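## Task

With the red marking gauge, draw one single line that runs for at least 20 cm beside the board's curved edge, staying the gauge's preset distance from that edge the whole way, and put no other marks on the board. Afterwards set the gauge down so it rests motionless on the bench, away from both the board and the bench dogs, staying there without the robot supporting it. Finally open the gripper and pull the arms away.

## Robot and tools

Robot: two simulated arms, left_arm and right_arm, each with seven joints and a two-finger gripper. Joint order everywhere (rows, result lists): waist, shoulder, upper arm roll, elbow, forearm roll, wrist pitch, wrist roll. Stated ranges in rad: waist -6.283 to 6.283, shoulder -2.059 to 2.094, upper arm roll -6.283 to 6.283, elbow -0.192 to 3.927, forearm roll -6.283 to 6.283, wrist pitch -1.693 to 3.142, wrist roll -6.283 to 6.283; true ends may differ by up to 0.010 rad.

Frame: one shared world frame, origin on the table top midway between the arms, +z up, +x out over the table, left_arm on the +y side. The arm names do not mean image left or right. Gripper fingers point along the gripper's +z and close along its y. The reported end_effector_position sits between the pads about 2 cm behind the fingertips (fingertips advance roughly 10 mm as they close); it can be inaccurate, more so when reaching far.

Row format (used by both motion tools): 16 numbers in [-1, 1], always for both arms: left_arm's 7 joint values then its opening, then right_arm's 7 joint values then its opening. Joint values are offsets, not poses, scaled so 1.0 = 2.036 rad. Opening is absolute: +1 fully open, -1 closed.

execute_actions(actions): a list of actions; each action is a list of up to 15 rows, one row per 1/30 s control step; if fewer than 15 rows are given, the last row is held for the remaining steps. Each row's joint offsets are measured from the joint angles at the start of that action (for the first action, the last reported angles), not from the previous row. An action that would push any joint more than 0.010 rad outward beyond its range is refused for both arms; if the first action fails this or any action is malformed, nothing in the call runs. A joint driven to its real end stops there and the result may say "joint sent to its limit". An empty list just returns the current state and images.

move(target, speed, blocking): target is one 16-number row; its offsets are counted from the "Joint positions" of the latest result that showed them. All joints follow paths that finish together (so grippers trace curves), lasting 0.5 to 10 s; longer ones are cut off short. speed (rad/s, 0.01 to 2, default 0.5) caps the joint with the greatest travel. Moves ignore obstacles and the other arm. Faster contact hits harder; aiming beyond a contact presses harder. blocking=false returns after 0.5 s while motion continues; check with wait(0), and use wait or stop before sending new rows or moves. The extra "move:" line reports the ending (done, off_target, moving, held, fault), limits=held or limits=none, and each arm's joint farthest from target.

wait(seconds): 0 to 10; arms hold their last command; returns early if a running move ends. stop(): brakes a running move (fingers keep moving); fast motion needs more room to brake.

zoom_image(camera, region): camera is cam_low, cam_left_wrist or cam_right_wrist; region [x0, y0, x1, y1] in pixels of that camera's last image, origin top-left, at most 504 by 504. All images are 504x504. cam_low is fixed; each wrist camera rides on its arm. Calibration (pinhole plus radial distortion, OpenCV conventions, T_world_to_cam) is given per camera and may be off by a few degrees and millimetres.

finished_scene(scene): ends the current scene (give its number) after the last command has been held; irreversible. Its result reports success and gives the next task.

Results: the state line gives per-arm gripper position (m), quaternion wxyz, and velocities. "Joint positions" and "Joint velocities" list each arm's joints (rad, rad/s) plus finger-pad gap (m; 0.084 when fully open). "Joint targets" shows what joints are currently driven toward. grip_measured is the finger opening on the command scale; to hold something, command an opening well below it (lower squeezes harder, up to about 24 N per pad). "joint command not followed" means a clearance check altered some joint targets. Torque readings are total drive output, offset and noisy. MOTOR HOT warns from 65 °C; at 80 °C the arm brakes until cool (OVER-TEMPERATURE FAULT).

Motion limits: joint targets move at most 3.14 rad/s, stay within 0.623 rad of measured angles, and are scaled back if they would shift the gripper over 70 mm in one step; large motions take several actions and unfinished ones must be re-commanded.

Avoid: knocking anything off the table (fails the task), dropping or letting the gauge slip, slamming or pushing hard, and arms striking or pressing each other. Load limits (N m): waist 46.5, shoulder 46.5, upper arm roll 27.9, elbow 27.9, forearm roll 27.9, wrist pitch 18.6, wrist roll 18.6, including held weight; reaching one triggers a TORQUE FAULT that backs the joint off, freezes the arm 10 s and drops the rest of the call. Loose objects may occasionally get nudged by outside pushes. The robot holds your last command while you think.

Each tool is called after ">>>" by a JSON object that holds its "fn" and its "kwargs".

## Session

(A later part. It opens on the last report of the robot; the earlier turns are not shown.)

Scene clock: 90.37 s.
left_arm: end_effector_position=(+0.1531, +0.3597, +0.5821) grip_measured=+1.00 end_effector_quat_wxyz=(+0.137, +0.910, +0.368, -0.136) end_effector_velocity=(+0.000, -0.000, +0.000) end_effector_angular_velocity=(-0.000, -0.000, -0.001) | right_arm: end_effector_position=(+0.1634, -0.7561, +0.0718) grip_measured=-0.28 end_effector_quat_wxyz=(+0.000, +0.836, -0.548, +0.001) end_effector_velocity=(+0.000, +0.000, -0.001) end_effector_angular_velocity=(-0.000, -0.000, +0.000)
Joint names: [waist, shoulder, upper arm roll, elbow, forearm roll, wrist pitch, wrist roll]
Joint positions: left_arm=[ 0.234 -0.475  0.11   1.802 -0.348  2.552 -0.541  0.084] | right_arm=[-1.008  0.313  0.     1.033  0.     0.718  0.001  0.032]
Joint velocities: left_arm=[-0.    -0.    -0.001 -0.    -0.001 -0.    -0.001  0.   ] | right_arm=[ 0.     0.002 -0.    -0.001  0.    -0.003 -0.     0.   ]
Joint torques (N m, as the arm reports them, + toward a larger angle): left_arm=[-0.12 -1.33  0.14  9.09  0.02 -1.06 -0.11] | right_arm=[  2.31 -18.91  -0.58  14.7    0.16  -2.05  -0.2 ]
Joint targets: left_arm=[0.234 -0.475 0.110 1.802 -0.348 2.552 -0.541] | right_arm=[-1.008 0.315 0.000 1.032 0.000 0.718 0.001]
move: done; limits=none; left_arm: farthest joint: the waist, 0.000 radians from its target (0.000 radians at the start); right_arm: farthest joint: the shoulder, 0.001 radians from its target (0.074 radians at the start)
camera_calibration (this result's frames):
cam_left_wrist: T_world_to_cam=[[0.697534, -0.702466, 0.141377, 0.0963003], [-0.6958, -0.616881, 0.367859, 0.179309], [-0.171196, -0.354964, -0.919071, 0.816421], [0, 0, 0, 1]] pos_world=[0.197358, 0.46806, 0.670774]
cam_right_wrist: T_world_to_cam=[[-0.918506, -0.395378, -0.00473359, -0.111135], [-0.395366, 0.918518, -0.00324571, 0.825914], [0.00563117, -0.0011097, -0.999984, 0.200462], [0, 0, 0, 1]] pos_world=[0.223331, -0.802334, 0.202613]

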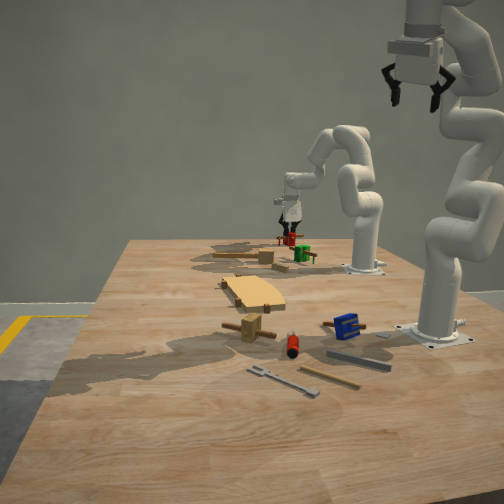

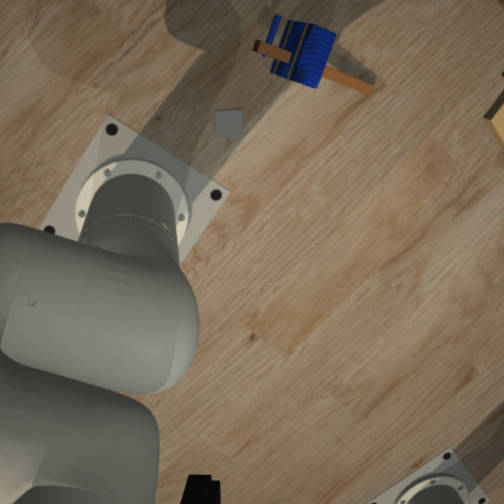

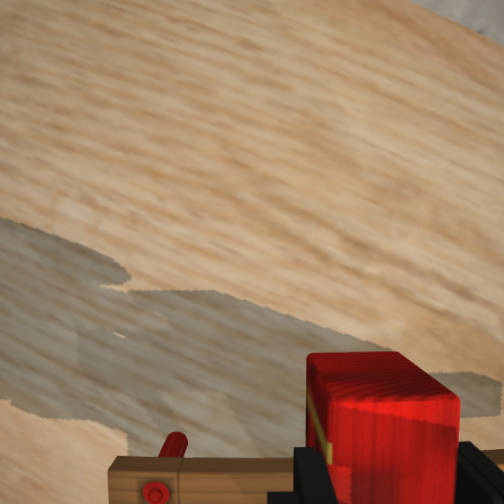

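>>> {"fn": "move", "kwargs": {"target": [0,0,0,0,0,0,0,1,0,0,0,0,0,0,0,0.2]}}

>>> {"fn": "move", "kwargs": {"target": [0,0,0,0,0,0,0,1,0,-0.13,0,-0.03,0,0.06,0,0.2]}}

>>> {"fn": "move", "kwargs": {"target": [0,0,0,0,0,0,0,1,0,0.0516,0,-0.3374,0,-0.7336,0,0.2], "speed": 0.8}}

Scene clock: 99.80 s.
left_arm: end_effector_position=(+0.1531, +0.3597, +0.5821) grip_measured=+1.00 end_effector_quat_wxyz=(+0.137, +0.910, +0.368, -0.136) end_effector_velocity=(+0.000, -0.000, -0.000) end_effector_angular_velocity=(-0.001, -0.002, -0.003) | right_arm: end_effector_position=(+0.1624, -0.7546, +0.0699) grip_measured=+0.19 end_effector_quat_wxyz=(-0.001, +0.836, -0.549, -0.002) end_effector_velocity=(+0.003, -0.002, +0.003) end_effector_angular_velocity=(-0.007, -0.004, +0.002)
Joint names: [waist, shoulder, upper arm roll, elbow, forearm roll, wrist pitch, wrist roll]
Joint positions: left_arm=[ 0.234 -0.475  0.11   1.802 -0.348  2.552 -0.541  0.084] | right_arm=[-1.008  0.315 -0.     1.031  0.     0.72   0.001  0.052]
Joint velocities: left_arm=[-0.001 -0.    -0.001 -0.001 -0.001 -0.001  0.001 -0.   ] | right_arm=[ 0.001 -0.004  0.002  0.004  0.001 -0.001  0.     0.   ]
Joint torques (N m, as the arm reports them, + toward a larger angle): left_arm=[-0.09 -1.46  0.22  9.47 -0.23 -1.1  -0.2 ] | right_arm=[  2.43 -21.7   -0.46  16.22   0.2   -2.05  -0.22]
Joint targets: left_arm=[0.234 -0.475 0.110 1.802 -0.348 2.552 -0.541] | right_arm=[-1.008 0.313 0.000 1.033 0.000 0.718 0.001]
move: done; limits=none; left_arm: farthest joint: the waist, 0.000 radians from its target (0.000 radians at the start); right_arm: farthest joint: the shoulder, 0.002 radians from its target (0.001 radians at the start)
camera_calibration (this result's frames):
cam_left_wrist: T_world_to_cam=[[0.697534, -0.702466, 0.141376, 0.0963005], [-0.6958, -0.616881, 0.367859, 0.179309], [-0.171196, -0.354964, -0.919071, 0.816421], [0, 0, 0, 1]] pos_world=[0.197358, 0.46806, 0.670774]
cam_right_wrist: T_world_to_cam=[[-0.918747, -0.394821, -0.00454648, -0.111043], [-0.394834, 0.918749, 0.00235672, 0.823778], [0.0032466, 0.00396033, -0.999987, 0.202688], [0, 0, 0, 1]] pos_world=[0.222577, -0.80149, 0.200239]

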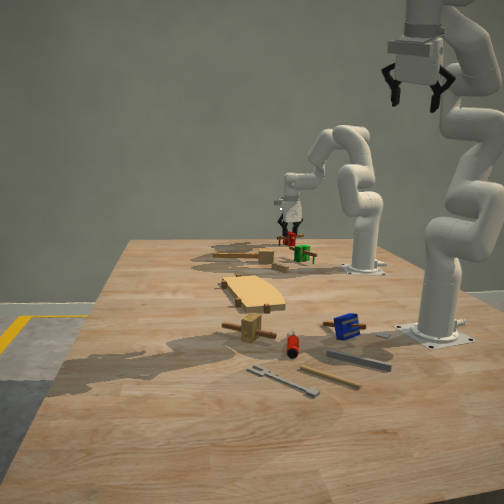

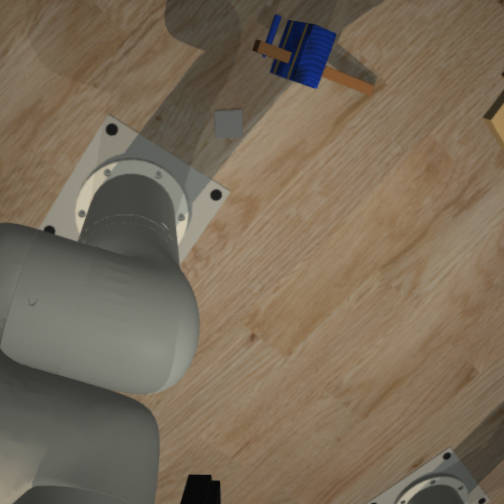

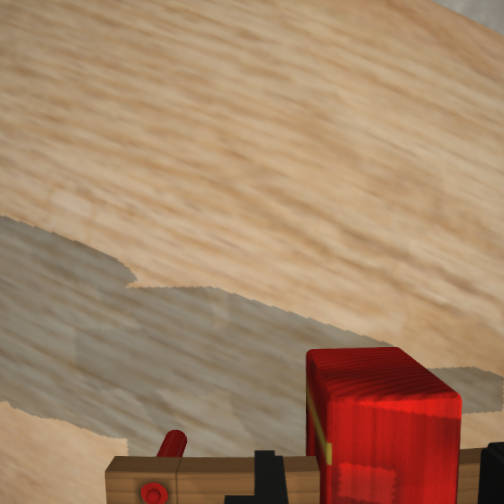

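Scene clock: 100.80 s.
left_arm: end_effector_position=(+0.1531, +0.3597, +0.5821) grip_measured=+1.00 end_effector_quat_wxyz=(+0.137, +0.910, +0.368, -0.136) end_effector_velocity=(-0.000, +0.000, +0.000) end_effector_angular_velocity=(-0.001, +0.001, +0.002) | right_arm: end_effector_position=(+0.1555, -0.7386, +0.1653) grip_measured=+0.19 end_effector_quat_wxyz=(+0.021, +0.836, -0.548, +0.032) end_effector_velocity=(+0.001, -0.002, +0.005) end_effector_angular_velocity=(-0.010, -0.004, +0.000)
Joint names: [waist, shoulder, upper arm roll, elbow, forearm roll, wrist pitch, wrist roll]
Joint positions: left_arm=[ 0.234 -0.475  0.11   1.802 -0.348  2.552 -0.541  0.084] | right_arm=[-1.008  0.052 -0.     0.969  0.     0.842  0.001  0.052]
Joint velocities: left_arm=[ 0.001  0.     0.002  0.    -0.     0.001 -0.    -0.   ] | right_arm=[ 0.    -0.008 -0.     0.003 -0.001 -0.     0.    -0.   ]
Joint torques (N m, as the arm reports them, + toward a larger angle): left_arm=[ 0.23 -1.27  0.44  9.56  0.1  -0.99 -0.17] | right_arm=[  2.45 -18.24  -0.37  17.78   0.23  -2.13  -0.15]
Joint targets: left_arm=[0.234 -0.475 0.110 1.802 -0.348 2.552 -0.541] | right_arm=[-1.008 0.051 -0.000 0.970 0.000 0.842 0.001]
move: done; limits=none; left_arm: farthest joint: the waist, 0.000 radians from its target (0.000 radians at the start); right_arm: farthest joint: the shoulder, 0.001 radians from its target (0.265 radians at the start)
camera_calibration (this result's frames):
cam_left_wrist: T_world_to_cam=[[0.697534, -0.702466, 0.141376, 0.0963006], [-0.6958, -0.616881, 0.367859, 0.179309], [-0.171196, -0.354964, -0.919071, 0.816421], [0, 0, 0, 1]] pos_world=[0.197358, 0.46806, 0.670774]
cam_right_wrist: T_world_to_cam=[[-0.918579, -0.395206, -0.00496559, -0.110911], [-0.393671, 0.915983, -0.07745, 0.817109], [0.0351571, -0.0691892, -0.996984, 0.23859], [0, 0, 0, 1]] pos_world=[0.211403, -0.775783, 0.300605]

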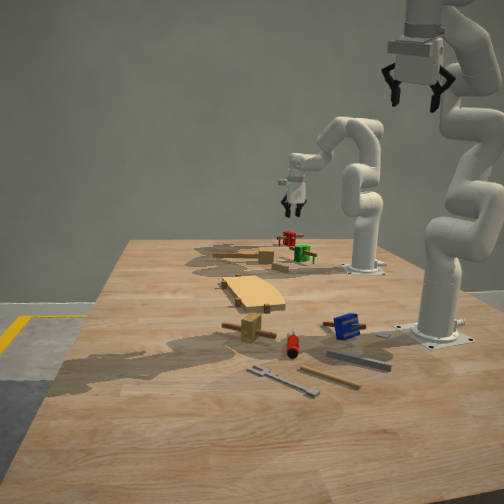

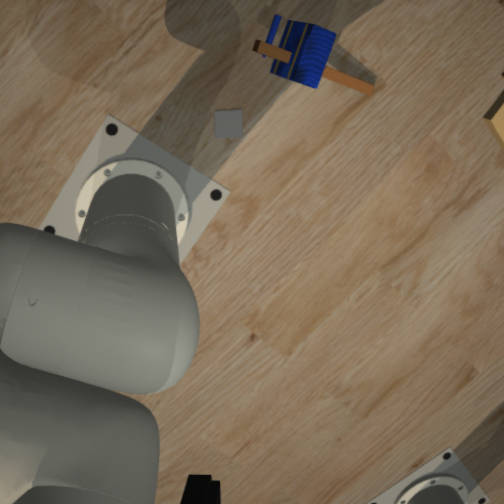

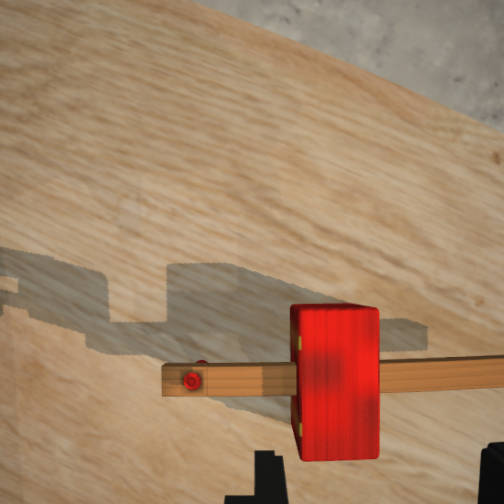

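Scene clock: 103.27 s.
left_arm: end_effector_position=(+0.1531, +0.3597, +0.5821) grip_measured=+1.00 end_effector_quat_wxyz=(+0.137, +0.910, +0.368, -0.136) end_effector_velocity=(-0.000, +0.000, +0.000) end_effector_angular_velocity=(-0.001, +0.000, +0.000) | right_arm: end_effector_position=(+0.1421, -0.7080, +0.0923) grip_measured=+0.19 end_effector_quat_wxyz=(+0.208, +0.774, -0.508, +0.317) end_effector_velocity=(-0.001, +0.000, -0.001) end_effector_angular_velocity=(+0.001, +0.001, -0.002)
Joint names: [waist, shoulder, upper arm roll, elbow, forearm roll, wrist pitch, wrist roll]
Joint positions: left_arm=[ 0.234 -0.475  0.11   1.802 -0.348  2.552 -0.541  0.084] | right_arm=[-1.008  0.157 -0.     0.283  0.    -0.652  0.001  0.052]
Joint velocities: left_arm=[-0.001  0.     0.002 -0.    -0.     0.     0.     0.   ] | right_arm=[-0.002  0.    -0.    -0.002  0.    -0.001 -0.    -0.   ]
Joint torques (N m, as the arm reports them, + toward a larger angle): left_arm=[-0.52 -1.36  0.52  9.43 -0.03 -1.18 -0.05] | right_arm=[  2.36 -14.21  -0.53  10.49   0.19  -3.27  -0.21]
Joint targets: left_arm=[0.234 -0.475 0.110 1.802 -0.348 2.552 -0.541] | right_arm=[-1.008 0.157 -0.000 0.283 0.000 -0.652 0.001]
move: done; limits=none; left_arm: farthest joint: the waist, 0.000 radians from its target (0.000 radians at the start); right_arm: farthest joint: the elbow, 0.001 radians from its target (0.687 radians at the start)
camera_calibration (this result's frames):
cam_left_wrist: T_world_to_cam=[[0.697534, -0.702466, 0.141376, 0.0963005], [-0.6958, -0.616881, 0.367859, 0.179309], [-0.171196, -0.354964, -0.919071, 0.816421], [0, 0, 0, 1]] pos_world=[0.197358, 0.46806, 0.670774]
cam_right_wrist: T_world_to_cam=[[-0.916898, -0.399067, -0.00664817, -0.114262], [-0.279627, 0.654178, -0.702752, 0.634338], [0.284794, -0.642492, -0.711404, -0.299307], [0, 0, 0, 1]] pos_world=[0.157853, -0.652871, 0.232094]

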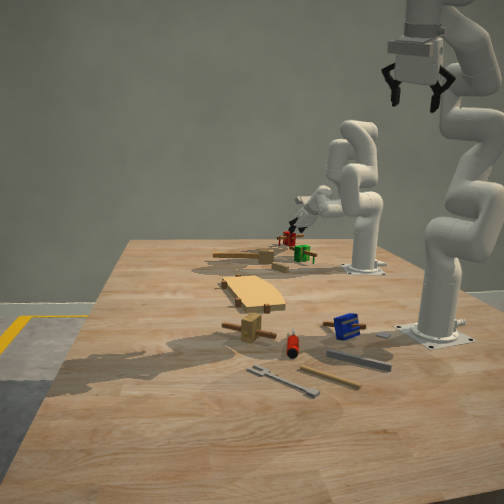

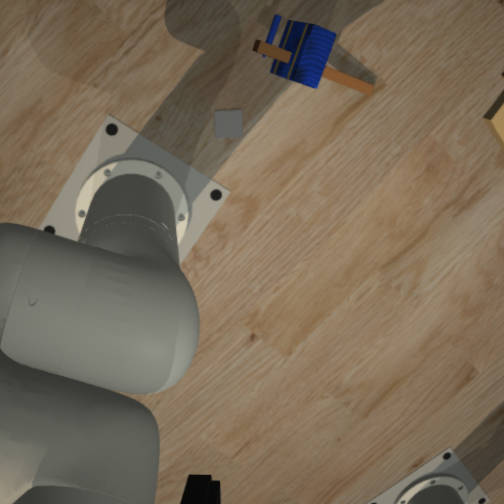

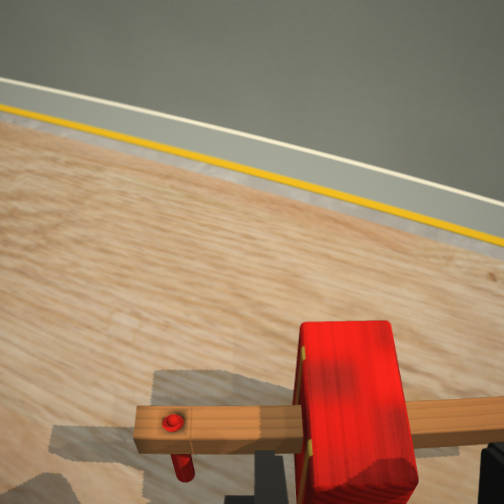

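No knob interferes. Moving in for the tilted grasp.

>>> {"fn": "move", "kwargs": {"target": [0,0,0,0,0,0,0,1,0,0.0933,0,0.0645,0,-0.0322,0,0.2], "speed": 0.2}}

>>> {"fn": "move", "kwargs": {"target": [0,0,0,0,0,0,0,1,0,0,0,0,0,0,0,-1]}}

>>> {"fn": "move", "kwargs": {"target": [0,0,0,0,0,0,0,1,0,-0.15,0,0,0,0.1,0,-1], "speed": 0.4}}

Scene clock: 107.87 s.
left_arm: end_effector_position=(+0.1531, +0.3597, +0.5821) grip_measured=+1.00 end_effector_quat_wxyz=(+0.137, +0.910, +0.368, -0.136) end_effector_velocity=(-0.000, -0.000, +0.000) end_effector_angular_velocity=(-0.000, +0.001, +0.001) | right_arm: end_effector_position=(+0.1551, -0.7379, +0.0641) grip_measured=+0.19 end_effector_quat_wxyz=(+0.209, +0.773, -0.507, +0.320) end_effector_velocity=(+0.000, -0.002, +0.001) end_effector_angular_velocity=(-0.005, -0.002, -0.000)
Joint names: [waist, shoulder, upper arm roll, elbow, forearm roll, wrist pitch, wrist roll]
Joint positions: left_arm=[ 0.234 -0.475  0.11   1.802 -0.348  2.552 -0.541  0.084] | right_arm=[-1.008  0.346 -0.     0.414  0.    -0.717  0.001  0.052]
Joint velocities: left_arm=[ 0.     0.     0.     0.    -0.001  0.    -0.001 -0.   ] | right_arm=[-0.     0.001 -0.     0.003 -0.    -0.003  0.    -0.   ]
Joint torques (N m, as the arm reports them, + toward a larger angle): left_arm=[-0.13 -1.31  0.36  9.4  -0.09 -1.27  0.02] | right_arm=[  2.51 -16.82  -0.59   9.71   0.09  -3.24  -0.19]
Joint targets: left_arm=[0.234 -0.475 0.110 1.802 -0.348 2.552 -0.541] | right_arm=[-1.008 0.347 -0.000 0.414 0.000 -0.717 0.001]
move: done; limits=none; left_arm: farthest joint: the waist, 0.000 radians from its target (0.000 radians at the start); right_arm: farthest joint: the shoulder, 0.001 radians from its target (0.190 radians at the start)
camera_calibration (this result's frames):
cam_left_wrist: T_world_to_cam=[[0.697534, -0.702466, 0.141376, 0.0963006], [-0.6958, -0.616881, 0.367859, 0.179309], [-0.171197, -0.354964, -0.919071, 0.816421], [0, 0, 0, 1]] pos_world=[0.197358, 0.46806, 0.670774]
cam_right_wrist: T_world_to_cam=[[-0.916876, -0.399117, -0.0066176, -0.114487], [-0.277675, 0.649628, -0.707729, 0.634343], [0.286765, -0.647062, -0.706453, -0.346322], [0, 0, 0, 1]] pos_world=[0.170484, -0.681873, 0.203525]

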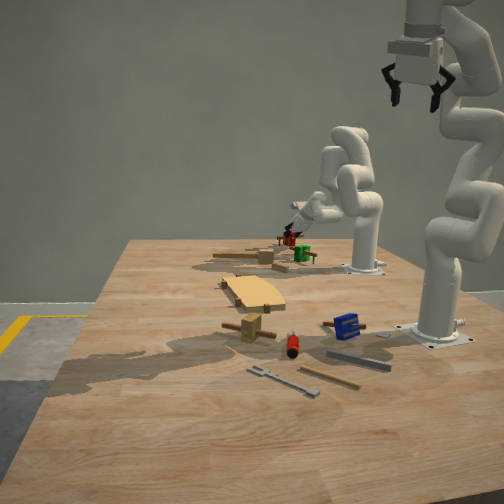

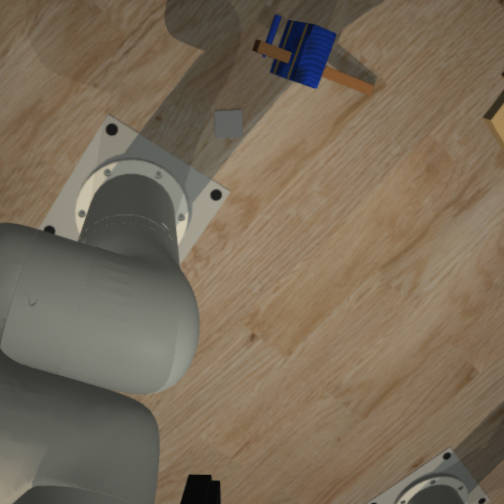

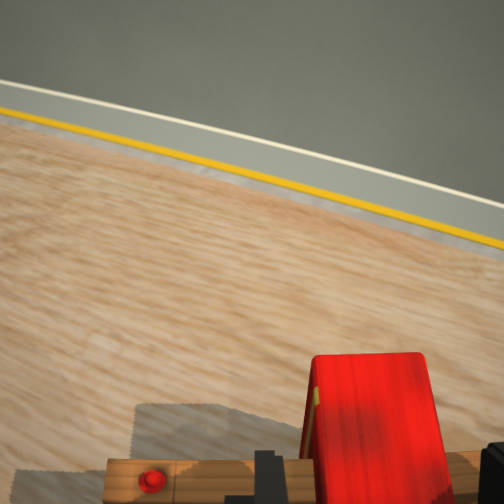

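Scene clock: 108.37 s.
left_arm: end_effector_position=(+0.1531, +0.3597, +0.5821) grip_measured=+1.00 end_effector_quat_wxyz=(+0.137, +0.910, +0.368, -0.136) end_effector_velocity=(-0.000, +0.000, +0.000) end_effector_angular_velocity=(-0.000, +0.000, +0.002) | right_arm: end_effector_position=(+0.1552, -0.7380, +0.0642) grip_measured=-0.28 end_effector_quat_wxyz=(+0.209, +0.773, -0.507, +0.320) end_effector_velocity=(+0.000, -0.001, +0.001) end_effector_angular_velocity=(-0.002, -0.001, +0.000)
Joint names: [waist, shoulder, upper arm roll, elbow, forearm roll, wrist pitch, wrist roll]
Joint positions: left_arm=[ 0.234 -0.475  0.11   1.802 -0.348  2.552 -0.541  0.084] | right_arm=[-1.008  0.346 -0.     0.414  0.    -0.717  0.001  0.032]
Joint velocities: left_arm=[ 0.001 -0.     0.001 -0.     0.     0.001 -0.    -0.   ] | right_arm=[-0.    -0.001 -0.     0.002 -0.     0.001 -0.     0.   ]
Joint torques (N m, as the arm reports them, + toward a larger angle): left_arm=[-0.27 -1.05  0.52  9.57 -0.06 -1.13 -0.23] | right_arm=[  2.34 -16.15  -0.68   9.39   0.29  -2.95  -0.16]
Joint targets: left_arm=[0.234 -0.475 0.110 1.802 -0.348 2.552 -0.541] | right_arm=[-1.008 0.346 -0.000 0.414 0.000 -0.717 0.001]
move: done; limits=none; left_arm: farthest joint: the waist, 0.000 radians from its target (0.000 radians at the start); right_arm: farthest joint: the waist, 0.000 radians from its target (0.000 radians at the start)
camera_calibration (this result's frames):
cam_left_wrist: T_world_to_cam=[[0.697534, -0.702466, 0.141376, 0.0963006], [-0.6958, -0.616881, 0.367859, 0.179309], [-0.171196, -0.354964, -0.919071, 0.816421], [0, 0, 0, 1]] pos_world=[0.197358, 0.46806, 0.670774]
cam_right_wrist: T_world_to_cam=[[-0.916845, -0.399189, -0.00662558, -0.114511], [-0.277613, 0.649364, -0.707996, 0.634316], [0.286926, -0.647283, -0.706186, -0.346501], [0, 0, 0, 1]] pos_world=[0.170526, -0.681897, 0.20364]

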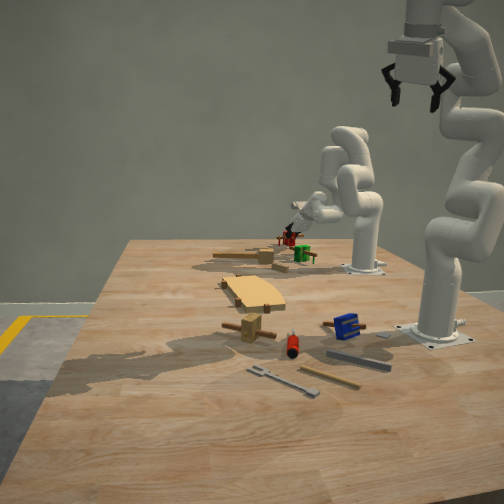

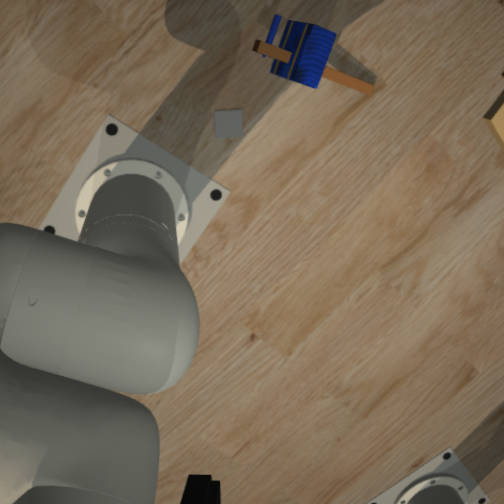

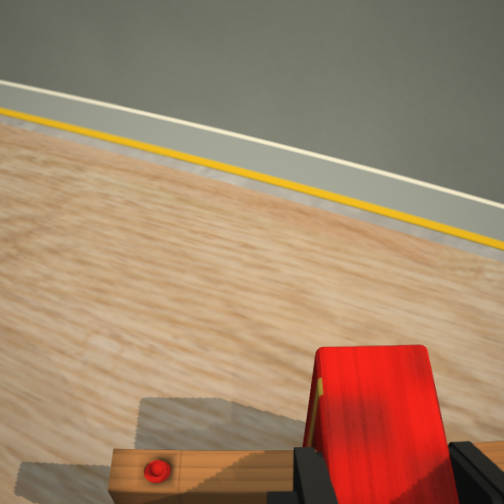

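Scene clock: 109.63 s.
left_arm: end_effector_position=(+0.1531, +0.3597, +0.5821) grip_measured=+1.00 end_effector_quat_wxyz=(+0.137, +0.910, +0.368, -0.136) end_effector_velocity=(-0.000, +0.000, -0.000) end_effector_angular_velocity=(+0.001, +0.001, -0.000) | right_arm: end_effector_position=(+0.1646, -0.7594, +0.1665) grip_measured=-0.28 end_effector_quat_wxyz=(+0.235, +0.755, -0.496, +0.359) end_effector_velocity=(+0.000, -0.001, +0.002) end_effector_angular_velocity=(-0.003, -0.002, -0.000)
Joint names: [waist, shoulder, upper arm roll, elbow, forearm roll, wrist pitch, wrist roll]
Joint positions: left_arm=[ 0.234 -0.475  0.11   1.802 -0.348  2.552 -0.541  0.084] | right_arm=[-1.008  0.041 -0.     0.414  0.    -0.514  0.001  0.032]
Joint velocities: left_arm=[ 0.001 -0.    -0.001 -0.     0.001  0.001  0.001 -0.   ] | right_arm=[ 0.    -0.003 -0.     0.002  0.     0.001 -0.     0.   ]
Joint torques (N m, as the arm reports them, + toward a larger angle): left_arm=[-0.17 -1.82  0.28  9.45  0.01 -1.05 -0.24] | right_arm=[  2.63 -15.14  -0.24  14.12   0.13  -3.65  -0.08]
Joint targets: left_arm=[0.234 -0.475 0.110 1.802 -0.348 2.552 -0.541] | right_arm=[-1.008 0.041 -0.000 0.414 0.000 -0.514 0.001]
move: done; limits=none; left_arm: farthest joint: the waist, 0.000 radians from its target (0.000 radians at the start); right_arm: farthest joint: the shoulder, 0.001 radians from its target (0.306 radians at the start)
camera_calibration (this result's frames):
cam_left_wrist: T_world_to_cam=[[0.697534, -0.702466, 0.141376, 0.0963006], [-0.6958, -0.616881, 0.367859, 0.179309], [-0.171196, -0.354964, -0.919072, 0.81642], [0, 0, 0, 1]] pos_world=[0.197358, 0.46806, 0.670774]
cam_right_wrist: T_world_to_cam=[[-0.916568, -0.399823, -0.00664888, -0.114335], [-0.247685, 0.580697, -0.775527, 0.677446], [0.313935, -0.709177, -0.631279, -0.3547], [0, 0, 0, 1]] pos_world=[0.17435, -0.69065, 0.300703]

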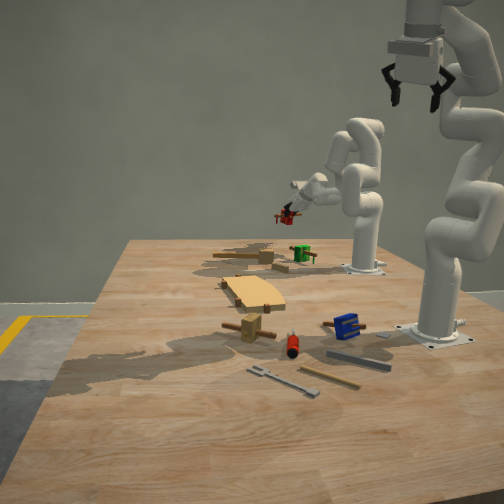

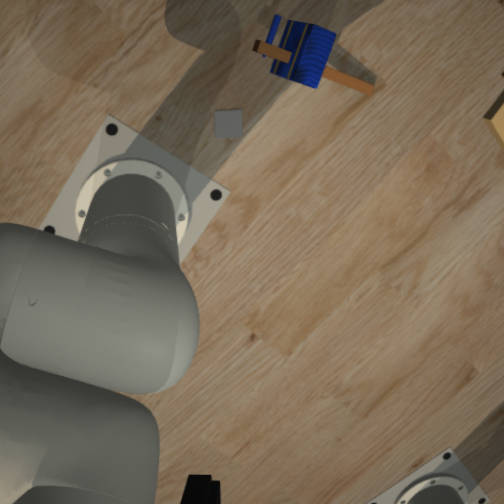

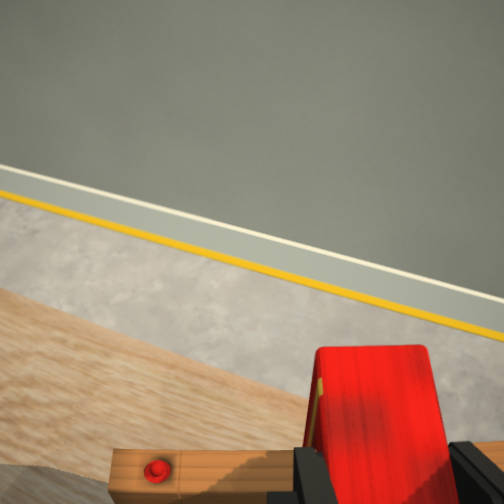

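>>> {"fn": "move", "kwargs": {"target": [0,0,0,0,0,0,0,1,0,0.02,0,0.32,0,0.73,0,-1], "speed": 0.7}}

>>> {"fn": "move", "kwargs": {"target": [0,0,0,0,0,0,0,1,0,0.39,0,0.506,0,0.507,0,-1], "speed": 0.6}}

>>> {"fn": "move", "kwargs": {"target": [0,0,0,0,0,0,0,1,0,0.052,0,0,0,-0.052,0,-1], "speed": 0.12}}

Scene clock: 118.17 s.
left_arm: end_effector_position=(+0.1531, +0.3597, +0.5821) grip_measured=+1.00 end_effector_quat_wxyz=(+0.137, +0.910, +0.368, -0.136) end_effector_velocity=(+0.000, -0.000, -0.000) end_effector_angular_velocity=(+0.000, -0.000, -0.001) | right_arm: end_effector_position=(+0.1561, -0.7399, +0.1785) grip_measured=-0.28 end_effector_quat_wxyz=(+0.003, +0.836, -0.548, +0.004) end_effector_velocity=(+0.000, -0.000, +0.001) end_effector_angular_velocity=(-0.001, -0.001, -0.000)
Joint names: [waist, shoulder, upper arm roll, elbow, forearm roll, wrist pitch, wrist roll]
Joint positions: left_arm=[ 0.234 -0.475  0.11   1.802 -0.348  2.552 -0.541  0.084] | right_arm=[-1.008  0.082 -0.     1.065  0.     0.972  0.001  0.032]
Joint velocities: left_arm=[-0.001 -0.    -0.    -0.     0.    -0.001  0.     0.   ] | right_arm=[-0.    -0.    -0.     0.002  0.001  0.001  0.    -0.   ]
Joint torques (N m, as the arm reports them, + toward a larger angle): left_arm=[-0.19 -1.63  0.12  9.46  0.11 -1.13 -0.19] | right_arm=[  2.61 -19.24  -0.36  18.25   0.3   -2.07  -0.23]
Joint targets: left_arm=[0.234 -0.475 0.110 1.802 -0.348 2.552 -0.541] | right_arm=[-1.008 0.082 -0.000 1.065 0.000 0.972 0.001]
move: done; limits=none; left_arm: farthest joint: the waist, 0.000 radians from its target (0.000 radians at the start); right_arm: farthest joint: the shoulder, 0.001 radians from its target (0.041 radians at the start)
camera_calibration (this result's frames):
cam_left_wrist: T_world_to_cam=[[0.697534, -0.702466, 0.141376, 0.0963007], [-0.6958, -0.616881, 0.367859, 0.179309], [-0.171196, -0.354964, -0.919071, 0.81642], [0, 0, 0, 1]] pos_world=[0.197358, 0.46806, 0.670774]
cam_right_wrist: T_world_to_cam=[[-0.918668, -0.395003, -0.00464529, -0.110701], [-0.394927, 0.918633, -0.0120995, 0.810063], [0.00904667, -0.00928092, -0.999916, 0.300576], [0, 0, 0, 1]] pos_world=[0.215499, -0.785088, 0.309838]

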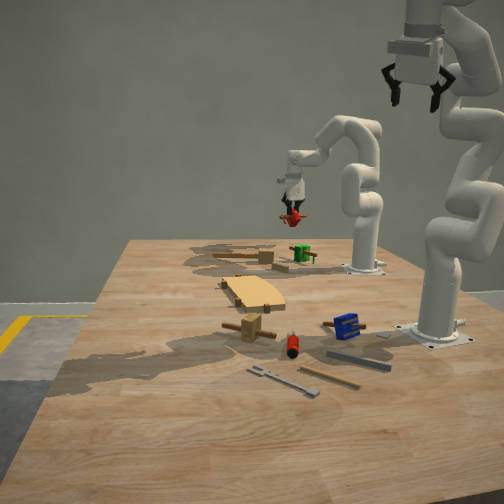

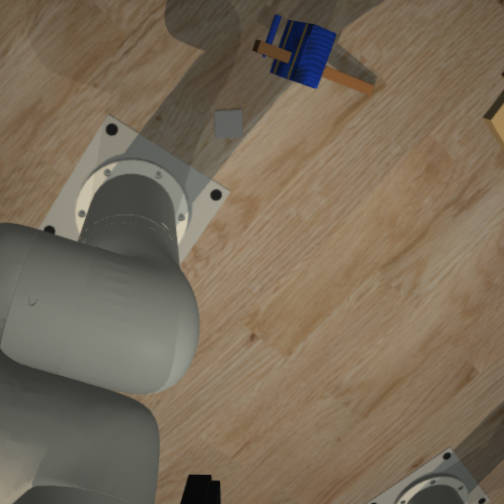

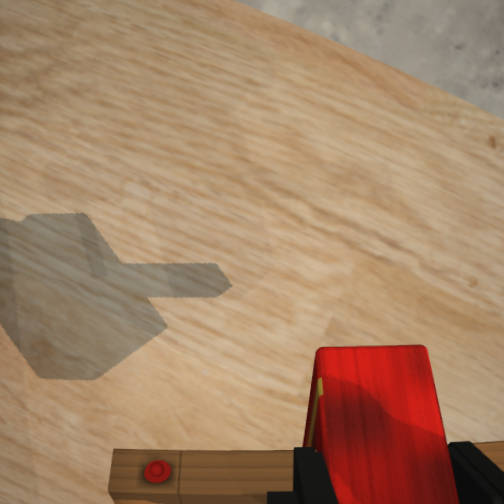

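Scene clock: 120.47 s.
left_arm: end_effector_position=(+0.1531, +0.3597, +0.5821) grip_measured=+1.00 end_effector_quat_wxyz=(+0.137, +0.910, +0.368, -0.136) end_effector_velocity=(+0.000, -0.000, -0.000) end_effector_angular_velocity=(+0.000, +0.001, +0.001) | right_arm: end_effector_position=(+0.1560, -0.7398, +0.1376) grip_measured=-0.28 end_effector_quat_wxyz=(-0.209, +0.773, -0.507, -0.320) end_effector_velocity=(-0.001, +0.000, -0.001) end_effector_angular_velocity=(+0.003, +0.001, -0.001)
Joint names: [waist, shoulder, upper arm roll, elbow, forearm roll, wrist pitch, wrist roll]
Joint positions: left_arm=[ 0.234 -0.475  0.11   1.802 -0.348  2.552 -0.541  0.084] | right_arm=[-1.008  0.876 -0.     2.095  0.     2.004  0.001  0.032]
Joint velocities: left_arm=[ 0.001  0.    -0.001 -0.    -0.     0.    -0.001 -0.   ] | right_arm=[-0.001  0.003  0.     0.001  0.     0.001 -0.     0.   ]
Joint torques (N m, as the arm reports them, + toward a larger angle): left_arm=[-0.34 -0.81  0.37  9.45 -0.2  -1.21 -0.18] | right_arm=[  2.47 -30.35  -0.57  16.77   0.24   0.75  -0.2 ]
Joint targets: left_arm=[0.234 -0.475 0.110 1.802 -0.348 2.552 -0.541] | right_arm=[-1.008 0.876 -0.000 2.095 0.000 2.004 0.001]
move: done; limits=none; left_arm: farthest joint: the waist, 0.000 radians from its target (0.000 radians at the start); right_arm: farthest joint: the waist, 0.000 radians from its target (0.000 radians at the start)
camera_calibration (this result's frames):
cam_left_wrist: T_world_to_cam=[[0.697534, -0.702466, 0.141376, 0.0963006], [-0.6958, -0.616881, 0.367859, 0.179309], [-0.171196, -0.354964, -0.919071, 0.816421], [0, 0, 0, 1]] pos_world=[0.197358, 0.46806, 0.670774]
cam_right_wrist: T_world_to_cam=[[-0.919405, -0.393313, 0.000226739, -0.110196], [-0.278575, 0.6516, 0.705559, 0.495053], [-0.277653, 0.648631, -0.708651, 0.751062], [0, 0, 0, 1]] pos_world=[0.245129, -0.85308, 0.182977]

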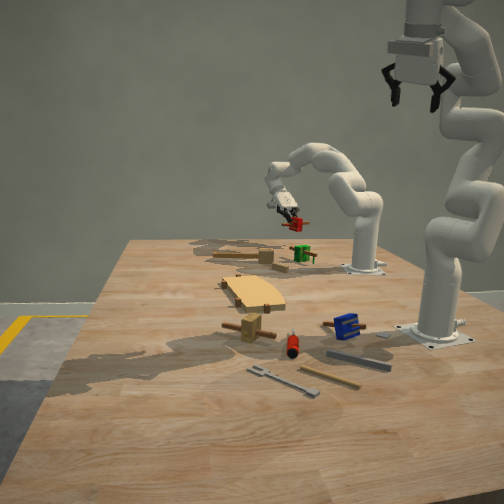

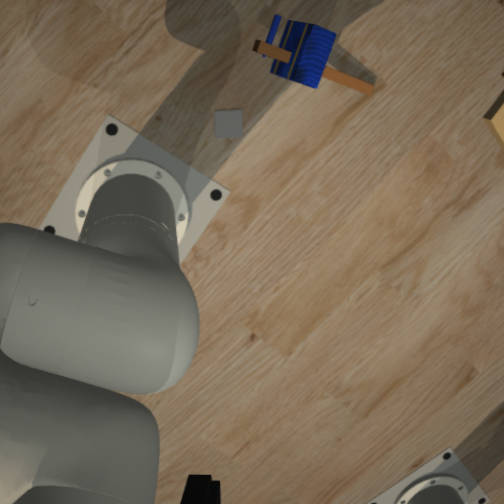

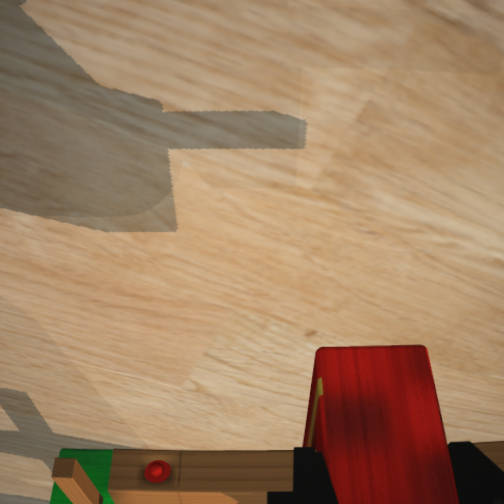

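Scene clock: 121.77 s.
left_arm: end_effector_position=(+0.1531, +0.3597, +0.5821) grip_measured=+1.00 end_effector_quat_wxyz=(+0.137, +0.910, +0.368, -0.136) end_effector_velocity=(-0.000, +0.000, -0.000) end_effector_angular_velocity=(-0.001, +0.001, +0.001) | right_arm: end_effector_position=(+0.1591, -0.7468, +0.0732) grip_measured=-0.28 end_effector_quat_wxyz=(-0.209, +0.773, -0.507, -0.320) end_effector_velocity=(-0.000, +0.002, -0.003) end_effector_angular_velocity=(+0.006, +0.003, +0.001)
Joint names: [waist, shoulder, upper arm roll, elbow, forearm roll, wrist pitch, wrist roll]
Joint positions: left_arm=[ 0.234 -0.475  0.11   1.802 -0.348  2.552 -0.541  0.084] | right_arm=[-1.008  0.981 -0.     2.095  0.     1.898  0.001  0.032]
Joint velocities: left_arm=[-0.     0.     0.001  0.     0.     0.001  0.     0.   ] | right_arm=[ 0.001  0.004 -0.    -0.003  0.    -0.001  0.     0.   ]
Joint torques (N m, as the arm reports them, + toward a larger angle): left_arm=[ 0.02 -1.11  0.47  9.44 -0.11 -1.3  -0.22] | right_arm=[  2.46 -30.79  -0.65  16.58   0.28   0.77  -0.19]
Joint targets: left_arm=[0.234 -0.475 0.110 1.802 -0.348 2.552 -0.541] | right_arm=[-1.008 0.981 -0.000 2.095 0.000 1.898 0.001]
move: done; limits=none; left_arm: farthest joint: the waist, 0.000 radians from its target (0.000 radians at the start); right_arm: farthest joint: the shoulder, 0.001 radians from its target (0.106 radians at the start)
camera_calibration (this result's frames):
cam_left_wrist: T_world_to_cam=[[0.697534, -0.702466, 0.141376, 0.0963005], [-0.6958, -0.616881, 0.367859, 0.179309], [-0.171196, -0.354964, -0.919071, 0.816421], [0, 0, 0, 1]] pos_world=[0.197358, 0.46806, 0.670774]
cam_right_wrist: T_world_to_cam=[[-0.919406, -0.39331, 0.000231422, -0.110135], [-0.278806, 0.652154, 0.704956, 0.546314], [-0.277417, 0.648076, -0.709251, 0.710446], [0, 0, 0, 1]] pos_world=[0.248147, -0.860021, 0.118783]

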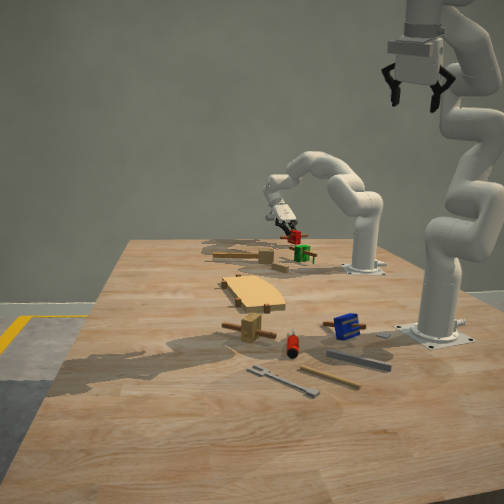

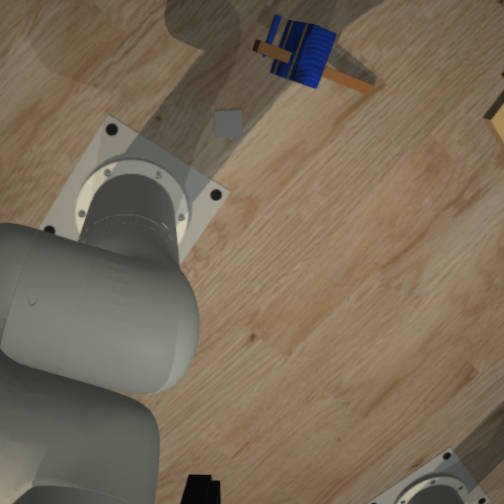

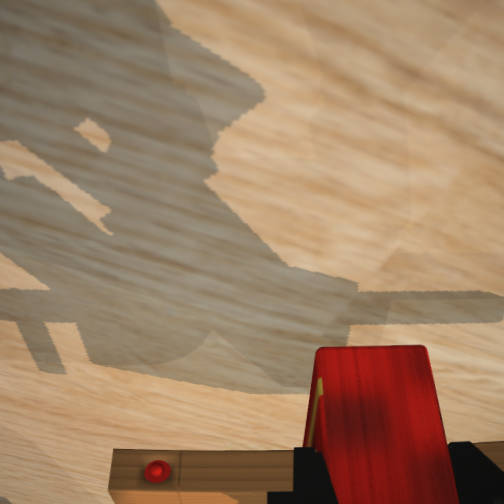

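>>> {"fn": "move", "kwargs": {"target": [0,0,0,0,0,0,0,1,0,0.0085,0,0,0,-0.0085,0,-1], "speed": 0.03}}

Scene clock: 124.87 s.
left_arm: end_effector_position=(+0.1531, +0.3597, +0.5821) grip_measured=+1.00 end_effector_quat_wxyz=(+0.137, +0.910, +0.368, -0.136) end_effector_velocity=(+0.000, +0.001, -0.000) end_effector_angular_velocity=(+0.001, +0.001, +0.002) | right_arm: end_effector_position=(+0.1593, -0.7474, +0.0627) grip_measured=-0.28 end_effector_quat_wxyz=(-0.209, +0.773, -0.507, -0.320) end_effector_velocity=(+0.000, -0.002, +0.001) end_effector_angular_velocity=(-0.006, -0.003, -0.001)
Joint names: [waist, shoulder, upper arm roll, elbow, forearm roll, wrist pitch, wrist roll]
Joint positions: left_arm=[ 0.234 -0.475  0.11   1.802 -0.348  2.552 -0.541  0.084] | right_arm=[-1.008  0.998 -0.     2.095  0.     1.881  0.001  0.032]
Joint velocities: left_arm=[-0.     0.001  0.001 -0.     0.002 -0.    -0.     0.   ] | right_arm=[-0.001 -0.003 -0.     0.001  0.    -0.003 -0.    -0.   ]
Joint torques (N m, as the arm reports them, + toward a larger angle): left_arm=[-0.14 -1.1   0.47  9.47  0.05 -1.18 -0.17] | right_arm=[  2.38 -30.89  -0.72  16.48   0.26   0.85  -0.23]
Joint targets: left_arm=[0.234 -0.475 0.110 1.802 -0.348 2.552 -0.541] | right_arm=[-1.008 0.998 -0.000 2.095 0.000 1.881 0.001]
move: done; limits=none; left_arm: farthest joint: the waist, 0.000 radians from its target (0.000 radians at the start); right_arm: farthest joint: the waist, 0.000 radians from its target (0.000 radians at the start)
camera_calibration (this result's frames):
cam_left_wrist: T_world_to_cam=[[0.697534, -0.702466, 0.141376, 0.0963005], [-0.6958, -0.616881, 0.367859, 0.179309], [-0.171196, -0.354964, -0.919071, 0.816421], [0, 0, 0, 1]] pos_world=[0.197358, 0.46806, 0.670774]
cam_right_wrist: T_world_to_cam=[[-0.919406, -0.393311, 0.000231863, -0.11013], [-0.278836, 0.652225, 0.704878, 0.554228], [-0.277387, 0.648004, -0.709329, 0.703334], [0, 0, 0, 1]] pos_world=[0.248381, -0.86056, 0.108258]

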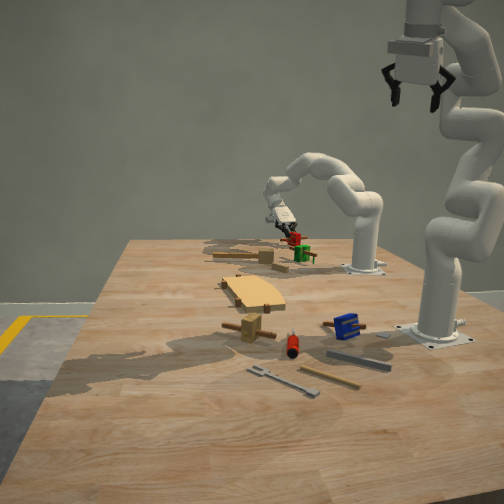

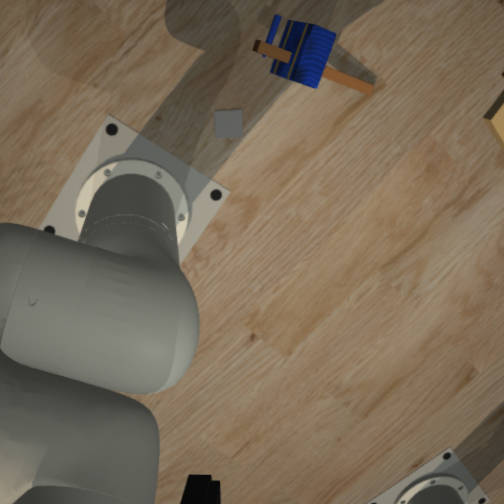

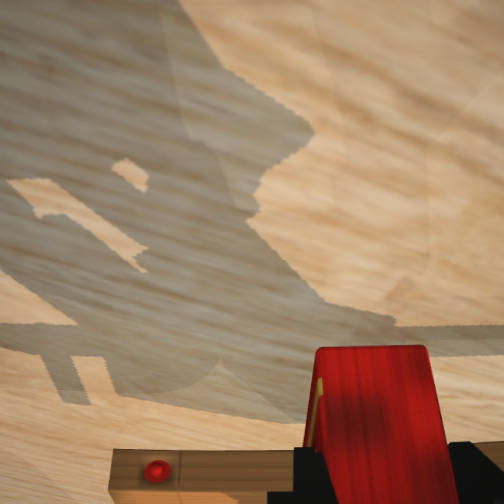

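>>> {"fn": "move", "kwargs": {"target": [0,0,0,0,0,0,0,1,0,0.003,0,0,0,-0.003,0,-1], "speed": 0.012}}

Scene clock: 128.60 s.
left_arm: end_effector_position=(+0.1531, +0.3597, +0.5821) grip_measured=+1.00 end_effector_quat_wxyz=(+0.137, +0.910, +0.368, -0.136) end_effector_velocity=(+0.000, +0.001, +0.000) end_effector_angular_velocity=(+0.000, -0.001, +0.002) | right_arm: end_effector_position=(+0.1594, -0.7475, +0.0590) grip_measured=-0.28 end_effector_quat_wxyz=(-0.209, +0.773, -0.507, -0.320) end_effector_velocity=(-0.000, -0.001, -0.000) end_effector_angular_velocity=(-0.001, -0.001, -0.001)
Joint names: [waist, shoulder, upper arm roll, elbow, forearm roll, wrist pitch, wrist roll]
Joint positions: left_arm=[ 0.234 -0.475  0.11   1.802 -0.348  2.552 -0.541  0.084] | right_arm=[-1.008  1.004 -0.     2.095  0.     1.875  0.001  0.032]
Joint velocities: left_arm=[ 0.001  0.001  0.001  0.001  0.001 -0.     0.     0.   ] | right_arm=[-0.001  0.    -0.     0.     0.    -0.001 -0.     0.   ]
Joint torques (N m, as the arm reports them, + toward a larger angle): left_arm=[-0.31 -1.64  0.07  9.32  0.12 -1.06 -0.18] | right_arm=[  2.61 -31.06  -0.65  16.63   0.21   0.75  -0.18]
Joint targets: left_arm=[0.234 -0.475 0.110 1.802 -0.348 2.552 -0.541] | right_arm=[-1.008 1.004 -0.000 2.095 0.000 1.875 0.001]
move: done; limits=none; left_arm: farthest joint: the waist, 0.000 radians from its target (0.000 radians at the start); right_arm: farthest joint: the waist, 0.000 radians from its target (0.000 radians at the start)
camera_calibration (this result's frames):
cam_left_wrist: T_world_to_cam=[[0.697534, -0.702466, 0.141376, 0.0963006], [-0.6958, -0.616881, 0.367859, 0.179309], [-0.171196, -0.354964, -0.919071, 0.81642], [0, 0, 0, 1]] pos_world=[0.197358, 0.46806, 0.670774]
cam_right_wrist: T_world_to_cam=[[-0.919405, -0.393312, 0.000232708, -0.110129], [-0.278812, 0.652168, 0.704941, 0.556902], [-0.277413, 0.648061, -0.709266, 0.700822], [0, 0, 0, 1]] pos_world=[0.248435, -0.860684, 0.104513]

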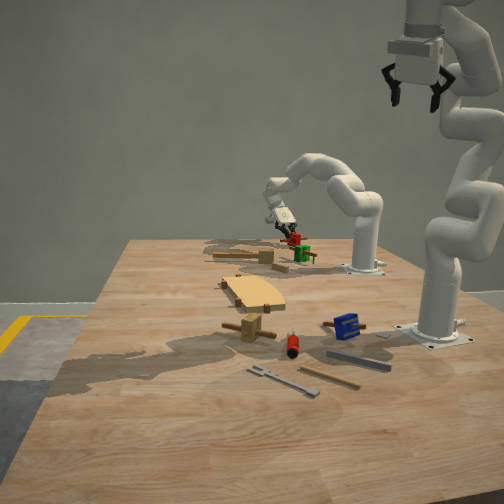

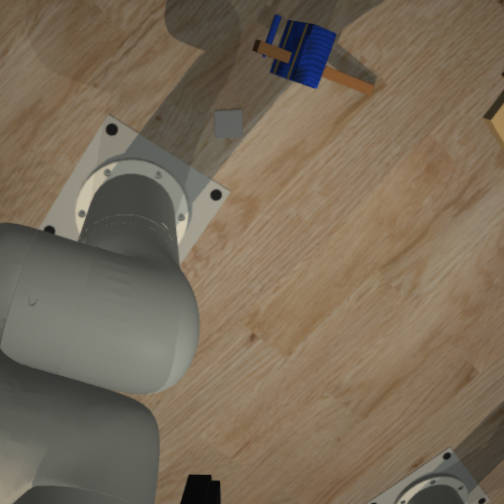

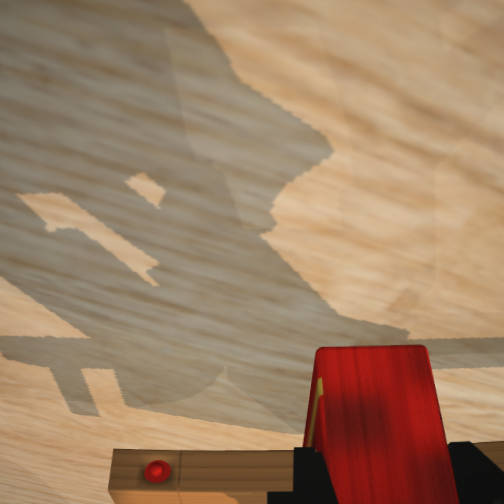

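>>> {"fn": "move", "kwargs": {"target": [0,0,0,0,0,0,0,1,0,0.0022,0,0,0,-0.0022,0,-1], "speed": 0.01}}

Scene clock: 132.17 s.
left_arm: end_effector_position=(+0.1531, +0.3597, +0.5821) grip_measured=+1.00 end_effector_quat_wxyz=(+0.137, +0.910, +0.368, -0.136) end_effector_velocity=(+0.000, -0.001, +0.000) end_effector_angular_velocity=(-0.002, -0.000, -0.002) | right_arm: end_effector_position=(+0.1594, -0.7475, +0.0562) grip_measured=-0.28 end_effector_quat_wxyz=(-0.209, +0.773, -0.507, -0.320) end_effector_velocity=(+0.001, -0.001, +0.001) end_effector_angular_velocity=(-0.004, -0.002, +0.001)
Joint names: [waist, shoulder, upper arm roll, elbow, forearm roll, wrist pitch, wrist roll]
Joint positions: left_arm=[ 0.234 -0.475  0.11   1.802 -0.348  2.552 -0.541  0.084] | right_arm=[-1.008  1.009 -0.     2.095  0.     1.871  0.001  0.032]
Joint velocities: left_arm=[ 0.     0.    -0.001 -0.    -0.002  0.     0.     0.   ] | right_arm=[ 0.    -0.001 -0.     0.001 -0.    -0.002 -0.     0.   ]
Joint torques (N m, as the arm reports them, + toward a larger angle): left_arm=[-0.63 -1.36  0.47  9.37  0.03 -1.25 -0.18] | right_arm=[  2.28 -30.98  -0.76  16.5    0.19   0.77  -0.21]
Joint targets: left_arm=[0.234 -0.475 0.110 1.802 -0.348 2.552 -0.541] | right_arm=[-1.008 1.009 -0.000 2.095 0.000 1.871 0.001]
move: done; limits=none; left_arm: farthest joint: the waist, 0.000 radians from its target (0.000 radians at the start); right_arm: farthest joint: the waist, 0.000 radians from its target (0.000 radians at the start)
camera_calibration (this result's frames):
cam_left_wrist: T_world_to_cam=[[0.697534, -0.702466, 0.141376, 0.0963006], [-0.6958, -0.616881, 0.367859, 0.179309], [-0.171196, -0.354964, -0.919072, 0.81642], [0, 0, 0, 1]] pos_world=[0.197358, 0.46806, 0.670774]
cam_right_wrist: T_world_to_cam=[[-0.919405, -0.393313, 0.000233305, -0.110128], [-0.278793, 0.652122, 0.70499, 0.558849], [-0.277434, 0.648106, -0.709217, 0.698972], [0, 0, 0, 1]] pos_world=[0.248469, -0.860761, 0.101766]

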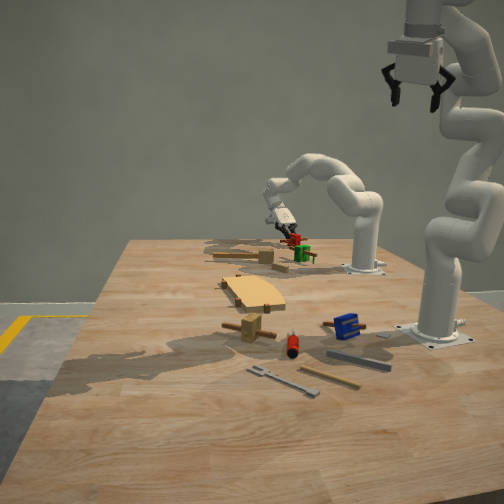

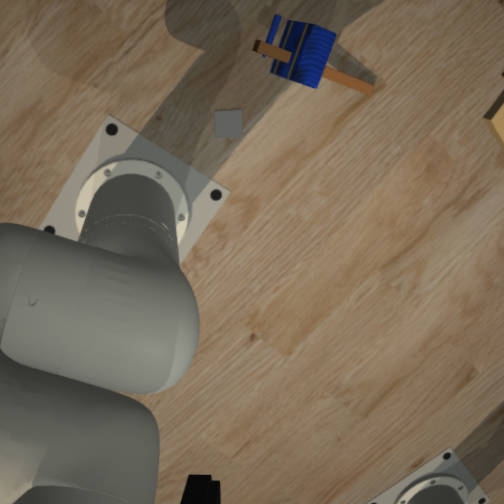

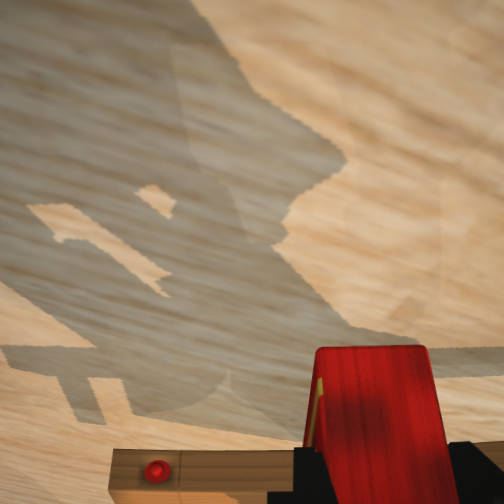

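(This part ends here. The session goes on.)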